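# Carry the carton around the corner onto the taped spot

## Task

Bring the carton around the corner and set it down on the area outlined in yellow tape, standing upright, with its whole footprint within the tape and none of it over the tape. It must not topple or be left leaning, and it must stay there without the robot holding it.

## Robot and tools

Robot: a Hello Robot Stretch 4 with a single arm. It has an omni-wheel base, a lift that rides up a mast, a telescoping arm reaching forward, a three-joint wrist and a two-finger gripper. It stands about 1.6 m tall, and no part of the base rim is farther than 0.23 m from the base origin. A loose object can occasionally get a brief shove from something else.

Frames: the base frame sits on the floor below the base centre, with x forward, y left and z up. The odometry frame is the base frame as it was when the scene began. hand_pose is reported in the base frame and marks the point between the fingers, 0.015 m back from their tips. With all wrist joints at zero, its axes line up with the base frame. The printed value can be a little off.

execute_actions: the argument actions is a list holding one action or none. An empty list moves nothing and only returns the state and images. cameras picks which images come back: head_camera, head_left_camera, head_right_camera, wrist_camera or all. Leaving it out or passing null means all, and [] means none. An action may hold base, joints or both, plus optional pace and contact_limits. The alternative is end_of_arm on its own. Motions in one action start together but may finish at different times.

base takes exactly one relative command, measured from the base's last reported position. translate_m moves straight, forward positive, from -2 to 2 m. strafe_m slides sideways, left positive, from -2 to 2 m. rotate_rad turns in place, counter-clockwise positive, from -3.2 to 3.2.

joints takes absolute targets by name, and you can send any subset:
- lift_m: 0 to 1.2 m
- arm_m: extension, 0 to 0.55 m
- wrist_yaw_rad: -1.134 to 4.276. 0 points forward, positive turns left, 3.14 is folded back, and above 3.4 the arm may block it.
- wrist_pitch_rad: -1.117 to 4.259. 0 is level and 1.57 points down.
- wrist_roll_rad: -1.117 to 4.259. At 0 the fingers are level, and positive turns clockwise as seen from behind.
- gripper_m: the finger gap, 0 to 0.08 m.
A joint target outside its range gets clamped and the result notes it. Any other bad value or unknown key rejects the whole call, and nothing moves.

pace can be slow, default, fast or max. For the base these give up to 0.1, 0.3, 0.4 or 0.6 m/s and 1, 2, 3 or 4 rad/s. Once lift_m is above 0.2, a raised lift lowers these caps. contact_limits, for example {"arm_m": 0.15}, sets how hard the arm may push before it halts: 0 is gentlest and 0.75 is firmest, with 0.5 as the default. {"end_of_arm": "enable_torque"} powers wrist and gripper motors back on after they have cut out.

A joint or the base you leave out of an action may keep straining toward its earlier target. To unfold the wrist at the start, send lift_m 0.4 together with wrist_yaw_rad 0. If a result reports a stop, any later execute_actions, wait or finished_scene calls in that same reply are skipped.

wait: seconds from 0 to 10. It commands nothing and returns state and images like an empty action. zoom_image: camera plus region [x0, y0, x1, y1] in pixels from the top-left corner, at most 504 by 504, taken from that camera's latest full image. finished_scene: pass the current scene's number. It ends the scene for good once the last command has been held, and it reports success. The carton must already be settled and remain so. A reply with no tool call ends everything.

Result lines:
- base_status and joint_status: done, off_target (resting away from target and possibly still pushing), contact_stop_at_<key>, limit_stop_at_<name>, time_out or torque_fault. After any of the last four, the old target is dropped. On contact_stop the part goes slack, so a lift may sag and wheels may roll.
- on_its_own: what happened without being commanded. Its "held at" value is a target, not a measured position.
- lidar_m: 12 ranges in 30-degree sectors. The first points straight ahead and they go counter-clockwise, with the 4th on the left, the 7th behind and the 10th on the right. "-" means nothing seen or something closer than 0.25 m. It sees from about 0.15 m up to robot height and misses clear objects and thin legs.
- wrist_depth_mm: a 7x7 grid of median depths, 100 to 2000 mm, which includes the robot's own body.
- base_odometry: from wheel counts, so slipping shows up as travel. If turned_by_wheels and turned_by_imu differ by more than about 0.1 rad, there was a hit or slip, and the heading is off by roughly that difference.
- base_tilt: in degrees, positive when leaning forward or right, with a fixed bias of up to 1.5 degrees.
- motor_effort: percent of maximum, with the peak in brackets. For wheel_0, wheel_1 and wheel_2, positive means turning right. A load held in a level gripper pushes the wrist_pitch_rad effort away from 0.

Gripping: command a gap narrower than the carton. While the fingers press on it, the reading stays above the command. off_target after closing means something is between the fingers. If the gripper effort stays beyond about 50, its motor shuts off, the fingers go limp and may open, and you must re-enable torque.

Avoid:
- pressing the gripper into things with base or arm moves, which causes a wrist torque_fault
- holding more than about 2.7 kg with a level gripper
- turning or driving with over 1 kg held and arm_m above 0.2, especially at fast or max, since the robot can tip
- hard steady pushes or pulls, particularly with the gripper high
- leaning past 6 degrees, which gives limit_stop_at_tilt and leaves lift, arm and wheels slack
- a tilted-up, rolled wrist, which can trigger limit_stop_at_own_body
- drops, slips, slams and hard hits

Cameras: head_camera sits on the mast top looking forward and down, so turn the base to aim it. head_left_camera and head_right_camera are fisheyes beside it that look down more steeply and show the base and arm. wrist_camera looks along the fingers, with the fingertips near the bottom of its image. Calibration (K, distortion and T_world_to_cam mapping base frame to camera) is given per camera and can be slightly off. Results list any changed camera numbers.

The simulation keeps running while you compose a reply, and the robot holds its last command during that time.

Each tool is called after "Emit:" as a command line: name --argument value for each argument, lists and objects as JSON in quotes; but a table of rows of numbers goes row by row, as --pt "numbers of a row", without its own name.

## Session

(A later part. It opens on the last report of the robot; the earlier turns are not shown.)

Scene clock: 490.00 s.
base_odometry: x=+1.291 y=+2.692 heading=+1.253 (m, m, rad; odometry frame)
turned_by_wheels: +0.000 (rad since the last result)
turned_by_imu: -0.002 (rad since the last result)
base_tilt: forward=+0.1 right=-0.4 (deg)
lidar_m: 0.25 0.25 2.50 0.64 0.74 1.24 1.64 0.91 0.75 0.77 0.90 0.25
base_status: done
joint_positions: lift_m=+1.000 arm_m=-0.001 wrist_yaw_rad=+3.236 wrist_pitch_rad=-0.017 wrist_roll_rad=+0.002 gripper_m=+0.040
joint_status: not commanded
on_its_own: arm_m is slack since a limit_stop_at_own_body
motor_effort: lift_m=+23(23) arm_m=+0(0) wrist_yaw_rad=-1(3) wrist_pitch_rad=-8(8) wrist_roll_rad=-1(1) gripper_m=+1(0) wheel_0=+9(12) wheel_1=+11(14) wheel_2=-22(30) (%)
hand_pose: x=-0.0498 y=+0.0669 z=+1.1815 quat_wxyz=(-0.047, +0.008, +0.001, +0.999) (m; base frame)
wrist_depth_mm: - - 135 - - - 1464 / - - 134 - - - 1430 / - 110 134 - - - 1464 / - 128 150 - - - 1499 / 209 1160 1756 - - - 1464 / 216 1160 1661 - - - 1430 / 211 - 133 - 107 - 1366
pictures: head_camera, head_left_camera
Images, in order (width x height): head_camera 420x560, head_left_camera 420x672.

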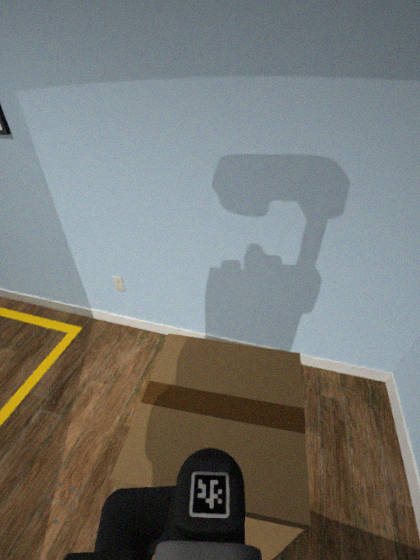

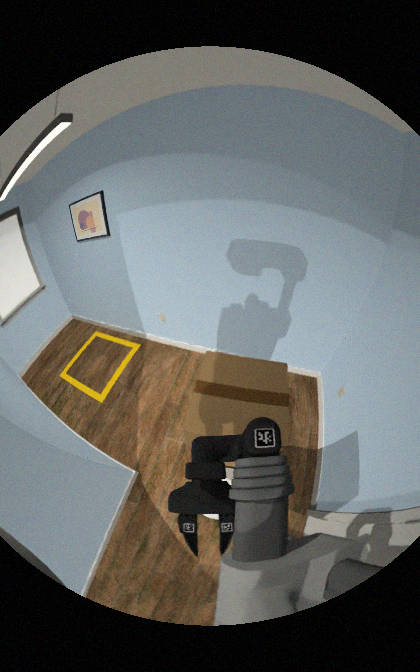

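Emit:
execute_actions --actions '[{"base":{"translate_m":-0.03},"pace":"fast"}]' --cameras '[]'

Emit:
execute_actions --actions '[{"base":{"rotate_rad":-0.435},"joints":{"lift_m":0.6},"pace":"fast"}]' --cameras '[]'

Emit:
execute_actions --actions '[{"base":{"strafe_m":-0.365},"joints":{"lift_m":0.15},"pace":"fast"}]' --cameras '[]'

Emit:
execute_actions --actions '[{"base":{"translate_m":0.425},"pace":"fast"}]'

Scene clock: 523.77 s.
base_odometry: x=+1.281 y=+2.664 heading=+1.253 (m, m, rad; odometry frame)
turned_by_wheels: +0.000 (rad since the last result)
turned_by_imu: -0.001 (rad since the last result)
base_tilt: forward=+0.3 right=-0.4 (deg)
lidar_m: 0.25 0.25 2.56 0.65 0.74 1.25 1.67 0.90 0.73 0.76 0.90 0.25
base_status: done
joint_positions: lift_m=+1.000 arm_m=-0.001 wrist_yaw_rad=+3.236 wrist_pitch_rad=-0.017 wrist_roll_rad=+0.002 gripper_m=+0.040
joint_status: not commanded
on_its_own: arm_m is slack since a limit_stop_at_own_body
motor_effort: lift_m=+23(23) arm_m=+0(0) wrist_yaw_rad=-3(3) wrist_pitch_rad=-8(8) wrist_roll_rad=-1(1) gripper_m=+1(2) wheel_0=-1(7) wheel_1=-1(11) wheel_2=+0(19) (%)
hand_pose: x=-0.0498 y=+0.0669 z=+1.1815 quat_wxyz=(-0.047, +0.008, +0.001, +0.999) (m; base frame)
wrist_depth_mm: - - 136 - - - 1464 / - - 134 - - - 1464 / - 110 134 - - - 1464 / - 128 151 - - - 1464 / 208 1118 1708 - - - 1464 / 217 1160 1661 - - - 1464 / 212 - 133 - 107 - 1397
pictures: none
No camera images: the call's "cameras" was empty. Leave "cameras" out to get every camera's image.

Scene clock: 525.87 s.
base_odometry: x=+1.281 y=+2.664 heading=+0.818 (m, m, rad; odometry frame)
turned_by_wheels: -0.435 (rad since the last result)
turned_by_imu: -0.438 (rad since the last result)
base_tilt: forward=+0.3 right=-0.4 (deg)
lidar_m: 0.25 0.25 0.25 2.95 0.65 0.78 1.48 1.44 0.86 0.74 0.78 0.94
base_status: done
joint_positions: lift_m=+0.600 arm_m=-0.001 wrist_yaw_rad=+3.236 wrist_pitch_rad=-0.017 wrist_roll_rad=+0.002 gripper_m=+0.040
joint_status: all done
on_its_own: arm_m is slack since a limit_stop_at_own_body
motor_effort: lift_m=+17(23) arm_m=+1(1) wrist_yaw_rad=-2(2) wrist_pitch_rad=-7(7) wrist_roll_rad=-1(1) gripper_m=+2(0) wheel_0=+2(4) wheel_1=+1(7) wheel_2=+2(5) (%)
hand_pose: x=-0.0498 y=+0.0669 z=+0.7821 quat_wxyz=(-0.047, +0.008, +0.001, +0.999) (m; base frame)
wrist_depth_mm: - - 135 - 1618 991 732 / - - 134 - 1576 976 723 / - 110 134 - 1618 991 723 / - 128 150 - 1576 976 723 / 210 - - - 1618 976 723 / 217 - - - 1397 960 723 / 211 - 133 - 107 854 723
pictures: none
No camera images: the call's "cameras" was empty. Leave "cameras" out to get every camera's image.

Scene clock: 528.07 s.
base_odometry: x=+1.548 y=+2.414 heading=+0.818 (m, m, rad; odometry frame)
turned_by_wheels: +0.000 (rad since the last result)
turned_by_imu: -0.001 (rad since the last result)
base_tilt: forward=+0.2 right=-0.5 (deg)
lidar_m: 0.95 0.51 0.40 0.99 1.00 1.20 2.36 0.73 0.43 0.38 0.36 0.49
base_status: done
joint_positions: lift_m=+0.150 arm_m=-0.001 wrist_yaw_rad=+3.237 wrist_pitch_rad=-0.017 wrist_roll_rad=+0.002 gripper_m=+0.040
joint_status: all done
on_its_own: arm_m is slack since a limit_stop_at_own_body
motor_effort: lift_m=+17(17) arm_m=+1(0) wrist_yaw_rad=-2(2) wrist_pitch_rad=-9(9) wrist_roll_rad=-1(1) gripper_m=+0(1) wheel_0=-3(9) wheel_1=+2(12) wheel_2=+0(3) (%)
hand_pose: x=-0.0498 y=+0.0669 z=+0.3321 quat_wxyz=(-0.047, +0.008, +0.001, +0.999) (m; base frame)
wrist_depth_mm: - - 135 - - 1537 1160 / - - 134 - - 1576 1182 / - 110 134 - - 1576 1160 / - 128 151 - - 1576 1160 / 209 1397 - - - 1537 1138 / 216 1255 1430 1397 1464 1366 1118 / 211 - 133 904 107 960 976
pictures: none
No camera images: the call's "cameras" was empty. Leave "cameras" out to get every camera's image.

Scene clock: 530.40 s.
base_odometry: x=+1.838 y=+2.725 heading=+0.818 (m, m, rad; odometry frame)
turned_by_wheels: +0.000 (rad since the last result)
turned_by_imu: +0.000 (rad since the last result)
base_tilt: forward=+0.3 right=-0.5 (deg)
lidar_m: 0.77 0.99 0.42 0.32 0.34 1.32 2.50 0.60 0.37 0.32 0.30 0.41
base_status: done
joint_positions: lift_m=+0.150 arm_m=-0.001 wrist_yaw_rad=+3.236 wrist_pitch_rad=-0.017 wrist_roll_rad=+0.002 gripper_m=+0.040
joint_status: not commanded
on_its_own: arm_m is slack since a limit_stop_at_own_body
motor_effort: lift_m=+16(17) arm_m=+0(0) wrist_yaw_rad=-4(2) wrist_pitch_rad=-11(7) wrist_roll_rad=-1(1) gripper_m=+1(1) wheel_0=+0(8) wheel_1=-1(8) wheel_2=+2(14) (%)
hand_pose: x=-0.0498 y=+0.0669 z=+0.3321 quat_wxyz=(-0.047, +0.008, +0.001, +0.999) (m; base frame)
wrist_depth_mm: - - 136 - - 1708 1229 / - - 135 - - 1708 1255 / - 110 134 - - 1661 1255 / - 128 151 - - 1756 1281 / 209 1098 - - - 1661 1229 / 217 1138 1430 1397 1430 1430 1182 / 211 - 133 917 107 991 946
pictures: head_camera, head_left_camera, head_right_camera, wrist_camera
camera_calibration (this result's frames):
wrist_camera: T_world_to_cam=[[-0.0440834, 0.999026, 0.00171312, -0.0790219], [-0.0419554, -0.000138062, -0.999119, 0.392672], [-0.998146, -0.0441165, 0.0419207, 0.0878841], [0, 0, 0, 1]] pos_world=[0.100712, 0.0828763, 0.388778]
Images, in order (width x height): head_camera 420x560, head_left_camera 420x672, head_right_camera 420x672, wrist_camera 616x392.

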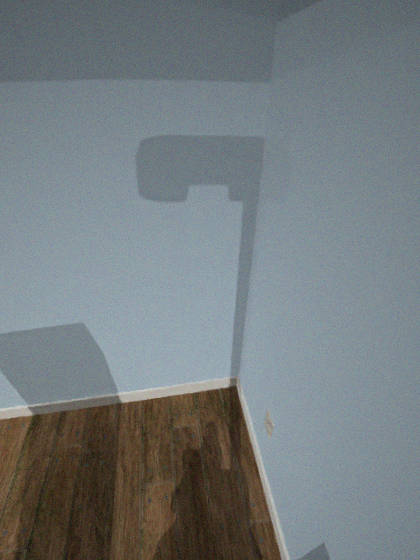

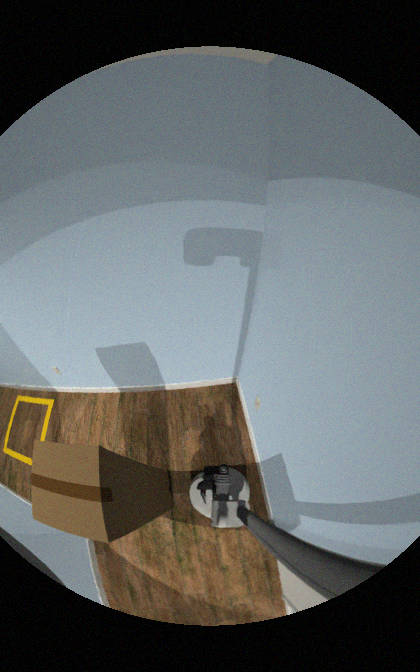

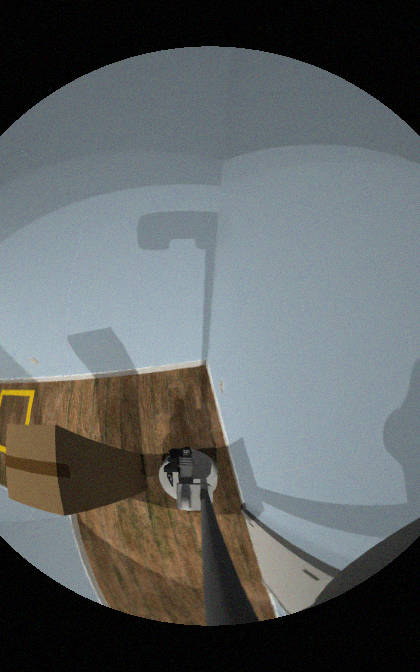

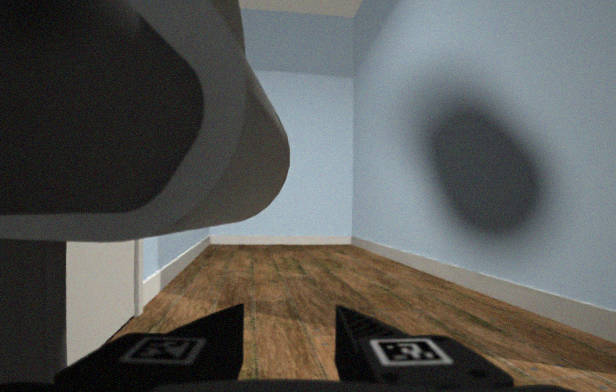

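Emit:
zoom_image --camera "head_left_camera" --region '[0, 380, 260, 560]'

Region (0, 380, 260, 560) of head_left_camera's 420x672 image, scaled by 1.938, with more detail than that image has; it fills the top 349 rows of this view, and the rest is white.

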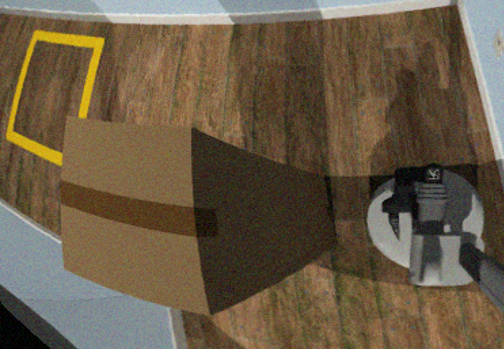

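Emit:
execute_actions --actions '[{"base":{"strafe_m":1.0}}]' --cameras '["head_camera","head_left_camera"]'

Scene clock: 565.73 s.
base_odometry: x=+1.109 y=+3.407 heading=+0.818 (m, m, rad; odometry frame)
turned_by_wheels: +0.000 (rad since the last result)
turned_by_imu: +0.045 (rad since the last result)
base_tilt: forward=+0.3 right=-0.4 (deg)
lidar_m: 0.81 0.84 0.25 0.25 0.25 0.59 0.57 2.22 1.39 1.29 1.28 0.91
base_status: done
joint_positions: lift_m=+0.150 arm_m=-0.001 wrist_yaw_rad=+3.237 wrist_pitch_rad=-0.017 wrist_roll_rad=+0.002 gripper_m=+0.040
joint_status: not commanded
on_its_own: arm_m is slack since a limit_stop_at_own_body
motor_effort: lift_m=+17(17) arm_m=+0(0) wrist_yaw_rad=-2(1) wrist_pitch_rad=-7(10) wrist_roll_rad=-1(1) gripper_m=+1(1) wheel_0=-13(26) wheel_1=+17(32) wheel_2=+2(10) (%)
hand_pose: x=-0.0498 y=+0.0669 z=+0.3320 quat_wxyz=(-0.047, +0.008, +0.001, +0.999) (m; base frame)
wrist_depth_mm: - - 135 842 707 260 - / - - 134 820 699 262 192 / - 110 134 691 699 260 193 / - 128 150 683 691 260 193 / 208 - - 750 699 258 191 / 216 1366 1397 732 683 256 190 / 211 - 133 715 107 223 -
pictures: head_camera, head_left_camera
Images, in order (width x height): head_camera 420x560, head_left_camera 420x672.

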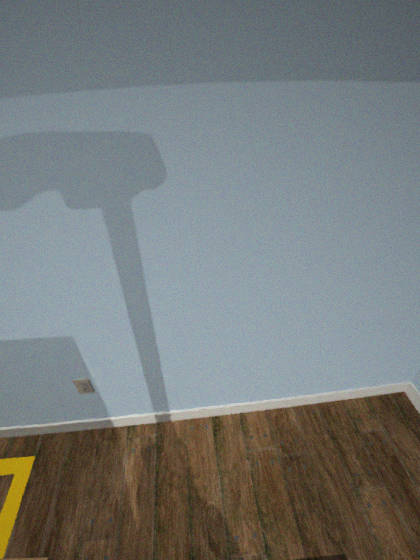

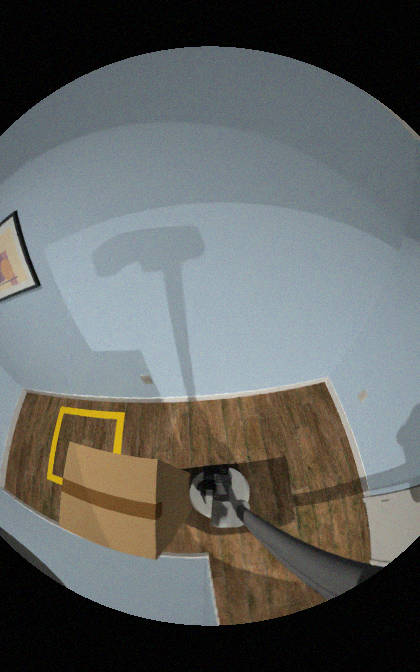

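Emit:
zoom_image --camera "head_left_camera" --region '[0, 380, 260, 580]'

Region (0, 380, 260, 580) of head_left_camera's 420x672 image, scaled by 1.938, with more detail than that image has; it fills the top 388 rows of this view, and the rest is white.

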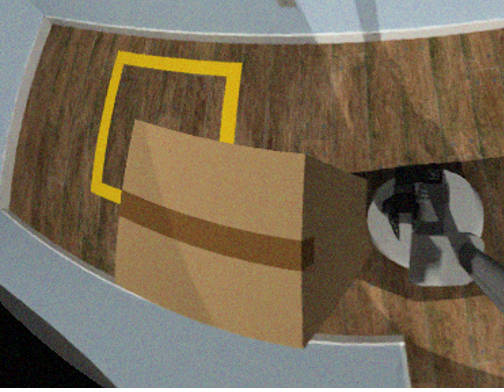

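Emit:
execute_actions --actions '[{"base":{"translate_m":-0.045}}]' --cameras '[]'

Emit:
execute_actions --actions '[{"base":{"rotate_rad":-0.135}}]' --cameras '[]'

Emit:
execute_actions --actions '[{"base":{"strafe_m":0.5}}]' --cameras '["head_left_camera"]'

Scene clock: 621.27 s.
base_odometry: x=+1.078 y=+3.374 heading=+0.817 (m, m, rad; odometry frame)
turned_by_wheels: -0.001 (rad since the last result)
turned_by_imu: -0.002 (rad since the last result)
base_tilt: forward=+0.3 right=-0.5 (deg)
lidar_m: 0.86 0.88 0.25 0.25 0.25 0.55 0.52 2.24 1.41 1.29 1.31 0.97
base_status: done
joint_positions: lift_m=+0.150 arm_m=-0.001 wrist_yaw_rad=+3.237 wrist_pitch_rad=-0.017 wrist_roll_rad=+0.002 gripper_m=+0.040
joint_status: not commanded
on_its_own: arm_m is slack since a limit_stop_at_own_body
motor_effort: lift_m=+17(17) arm_m=+1(0) wrist_yaw_rad=-4(4) wrist_pitch_rad=-9(9) wrist_roll_rad=-1(1) gripper_m=+1(0) wheel_0=-16(23) wheel_1=+3(14) wheel_2=+3(11) (%)
hand_pose: x=-0.0498 y=+0.0669 z=+0.3320 quat_wxyz=(-0.047, +0.008, +0.001, +0.999) (m; base frame)
wrist_depth_mm: - - 135 759 661 668 - / - - 134 732 654 668 195 / - 110 134 647 654 668 194 / - 128 150 640 654 661 195 / 210 - - 676 654 654 193 / 216 1336 1366 668 640 661 192 / 211 - 133 661 107 661 -
pictures: none
No camera images: the call's "cameras" was empty. Leave "cameras" out to get every camera's image.

Scene clock: 622.07 s.
base_odometry: x=+1.079 y=+3.374 heading=+0.684 (m, m, rad; odometry frame)
turned_by_wheels: -0.133 (rad since the last result)
turned_by_imu: -0.132 (rad since the last result)
base_tilt: forward=+0.3 right=-0.4 (deg)
lidar_m: 0.89 0.86 0.25 0.25 0.25 0.61 0.50 2.76 1.53 1.29 1.29 1.04
base_status: done
joint_positions: lift_m=+0.150 arm_m=-0.001 wrist_yaw_rad=+3.237 wrist_pitch_rad=-0.017 wrist_roll_rad=+0.002 gripper_m=+0.040
joint_status: not commanded
on_its_own: arm_m is slack since a limit_stop_at_own_body
motor_effort: lift_m=+17(17) arm_m=+0(1) wrist_yaw_rad=-3(1) wrist_pitch_rad=-8(10) wrist_roll_rad=-1(1) gripper_m=+1(1) wheel_0=-10(11) wheel_1=+29(28) wheel_2=+2(8) (%)
hand_pose: x=-0.0498 y=+0.0669 z=+0.3320 quat_wxyz=(-0.047, +0.008, +0.001, +0.999) (m; base frame)
wrist_depth_mm: - - 135 676 699 239 - / - - 134 668 707 240 190 / - 110 134 661 691 241 186 / - 128 151 654 691 238 185 / 208 - - 647 683 237 185 / 217 1366 1138 640 683 235 187 / 211 - 133 640 107 209 -
pictures: none
No camera images: the call's "cameras" was empty. Leave "cameras" out to get every camera's image.

Scene clock: 625.07 s.
base_odometry: x=+0.763 y=+3.760 heading=+0.684 (m, m, rad; odometry frame)
turned_by_wheels: +0.000 (rad since the last result)
turned_by_imu: +0.042 (rad since the last result)
base_tilt: forward=+0.4 right=-0.4 (deg)
lidar_m: 0.76 0.77 0.25 0.25 0.25 0.71 0.59 0.60 2.00 1.77 1.51 0.91
base_status: done
joint_positions: lift_m=+0.150 arm_m=-0.001 wrist_yaw_rad=+3.236 wrist_pitch_rad=-0.017 wrist_roll_rad=+0.002 gripper_m=+0.040
joint_status: not commanded
on_its_own: arm_m is slack since a limit_stop_at_own_body
motor_effort: lift_m=+17(17) arm_m=+0(0) wrist_yaw_rad=-2(3) wrist_pitch_rad=-8(7) wrist_roll_rad=-1(1) gripper_m=+1(1) wheel_0=-14(26) wheel_1=+16(31) wheel_2=+0(0) (%)
hand_pose: x=-0.0498 y=+0.0669 z=+0.3320 quat_wxyz=(-0.047, +0.008, +0.001, +0.999) (m; base frame)
wrist_depth_mm: - - 136 768 809 842 - / - - 134 759 809 831 202 / - 110 134 759 788 831 203 / - 128 150 750 788 809 202 / 210 691 723 750 788 820 202 / 217 691 723 750 798 820 199 / 211 - 133 741 107 240 -
pictures: head_left_camera
Images, in order (width x height): head_left_camera 420x672.

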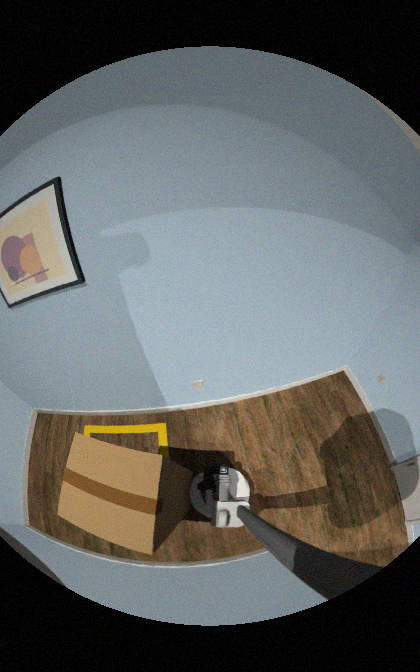

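Emit:
zoom_image --camera "head_left_camera" --region '[0, 380, 260, 580]'

Region (0, 380, 260, 580) of head_left_camera's 420x672 image, scaled by 1.938, with more detail than that image has; it fills the top 388 rows of this view, and the rest is white.

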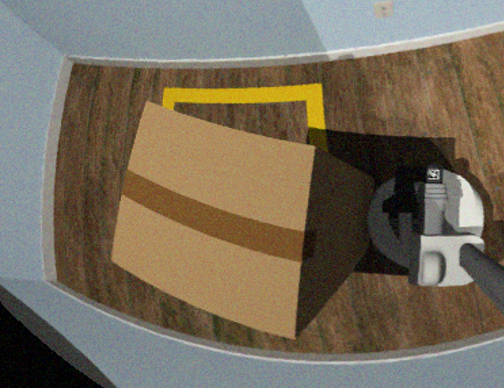

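Emit:
execute_actions --actions '[{"base":{"strafe_m":0.41}}]' --cameras '["head_left_camera"]'

Scene clock: 652.33 s.
base_odometry: x=+0.504 y=+4.078 heading=+0.684 (m, m, rad; odometry frame)
turned_by_wheels: +0.000 (rad since the last result)
turned_by_imu: -0.032 (rad since the last result)
base_tilt: forward=+0.3 right=-0.5 (deg)
lidar_m: 0.66 0.63 0.25 0.25 0.25 0.87 0.70 0.71 0.83 2.14 1.40 0.77
base_status: done
joint_positions: lift_m=+0.150 arm_m=-0.001 wrist_yaw_rad=+3.236 wrist_pitch_rad=-0.017 wrist_roll_rad=+0.002 gripper_m=+0.040
joint_status: not commanded
on_its_own: arm_m is slack since a limit_stop_at_own_body
motor_effort: lift_m=+17(17) arm_m=+1(0) wrist_yaw_rad=-5(5) wrist_pitch_rad=-7(8) wrist_roll_rad=-1(1) gripper_m=+0(0) wheel_0=-12(23) wheel_1=+15(29) wheel_2=+0(2) (%)
hand_pose: x=-0.0498 y=+0.0669 z=+0.3320 quat_wxyz=(-0.047, +0.008, +0.001, +0.999) (m; base frame)
wrist_depth_mm: - - 136 866 917 976 - / - - 135 866 946 991 201 / - 110 135 866 917 976 202 / - 128 150 878 931 960 203 / 210 778 831 866 917 960 201 / 216 768 820 878 917 946 198 / 211 - 133 842 107 239 -
pictures: head_left_camera
Images, in order (width x height): head_left_camera 420x672.

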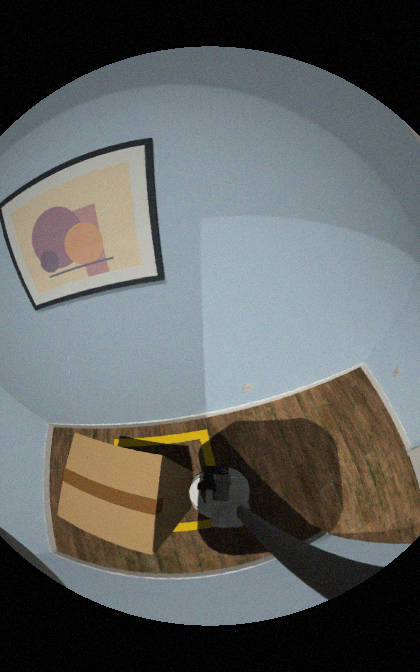

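Emit:
zoom_image --camera "head_left_camera" --region '[30, 400, 270, 580]'

Region (30, 400, 270, 580) of head_left_camera's 420x672 image, scaled by 2.100, with more detail than that image has; it fills the top 378 rows of this view, and the rest is white.

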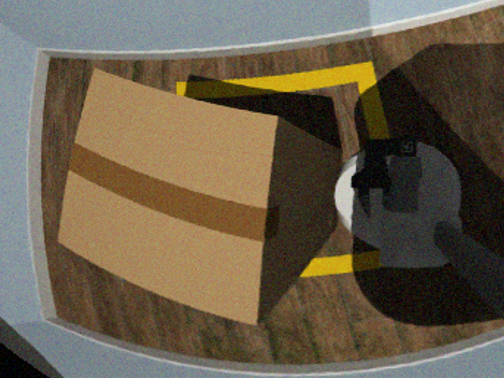

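Emit:
execute_actions --actions '[{"base":{"strafe_m":-0.25},"pace":"fast"}]' --cameras '["head_left_camera"]'

Emit:
zoom_image --camera "head_left_camera" --region '[0, 380, 260, 580]'

Scene clock: 679.10 s.
base_odometry: x=+0.662 y=+3.884 heading=+0.684 (m, m, rad; odometry frame)
turned_by_wheels: +0.000 (rad since the last result)
turned_by_imu: -0.002 (rad since the last result)
base_tilt: forward=+0.2 right=-0.4 (deg)
lidar_m: 0.72 0.71 0.45 0.41 0.45 0.76 0.65 0.64 0.76 1.89 1.54 0.83
base_status: done
joint_positions: lift_m=+0.150 arm_m=-0.001 wrist_yaw_rad=+3.237 wrist_pitch_rad=-0.017 wrist_roll_rad=+0.002 gripper_m=+0.040
joint_status: not commanded
on_its_own: arm_m is slack since a limit_stop_at_own_body
motor_effort: lift_m=+17(17) arm_m=+0(0) wrist_yaw_rad=-3(2) wrist_pitch_rad=-9(9) wrist_roll_rad=-1(1) gripper_m=+1(2) wheel_0=-1(11) wheel_1=+1(12) wheel_2=+0(1) (%)
hand_pose: x=-0.0498 y=+0.0669 z=+0.3320 quat_wxyz=(-0.047, +0.008, +0.001, +0.999) (m; base frame)
wrist_depth_mm: - - 136 809 854 904 976 / - - 134 809 854 917 960 / - 110 134 798 854 904 960 / - 128 150 809 854 904 960 / 210 732 759 798 842 904 960 / 217 723 750 798 831 904 946 / 212 - 133 778 107 904 904
pictures: head_left_camera
Images, in order (width x height): head_left_camera 420x672.

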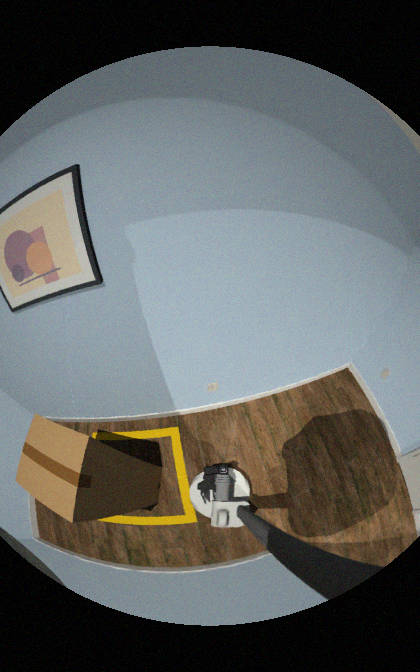

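Region (0, 380, 260, 580) of head_left_camera's 420x672 image, scaled by 1.938, with more detail than that image has; it fills the top 388 rows of this view, and the rest is white.

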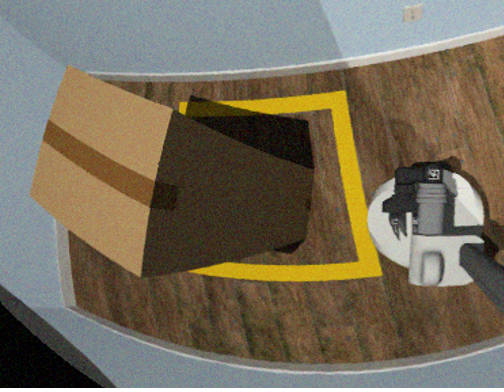

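Emit:
finished_scene --scene 1

The scene is finished: the task was done.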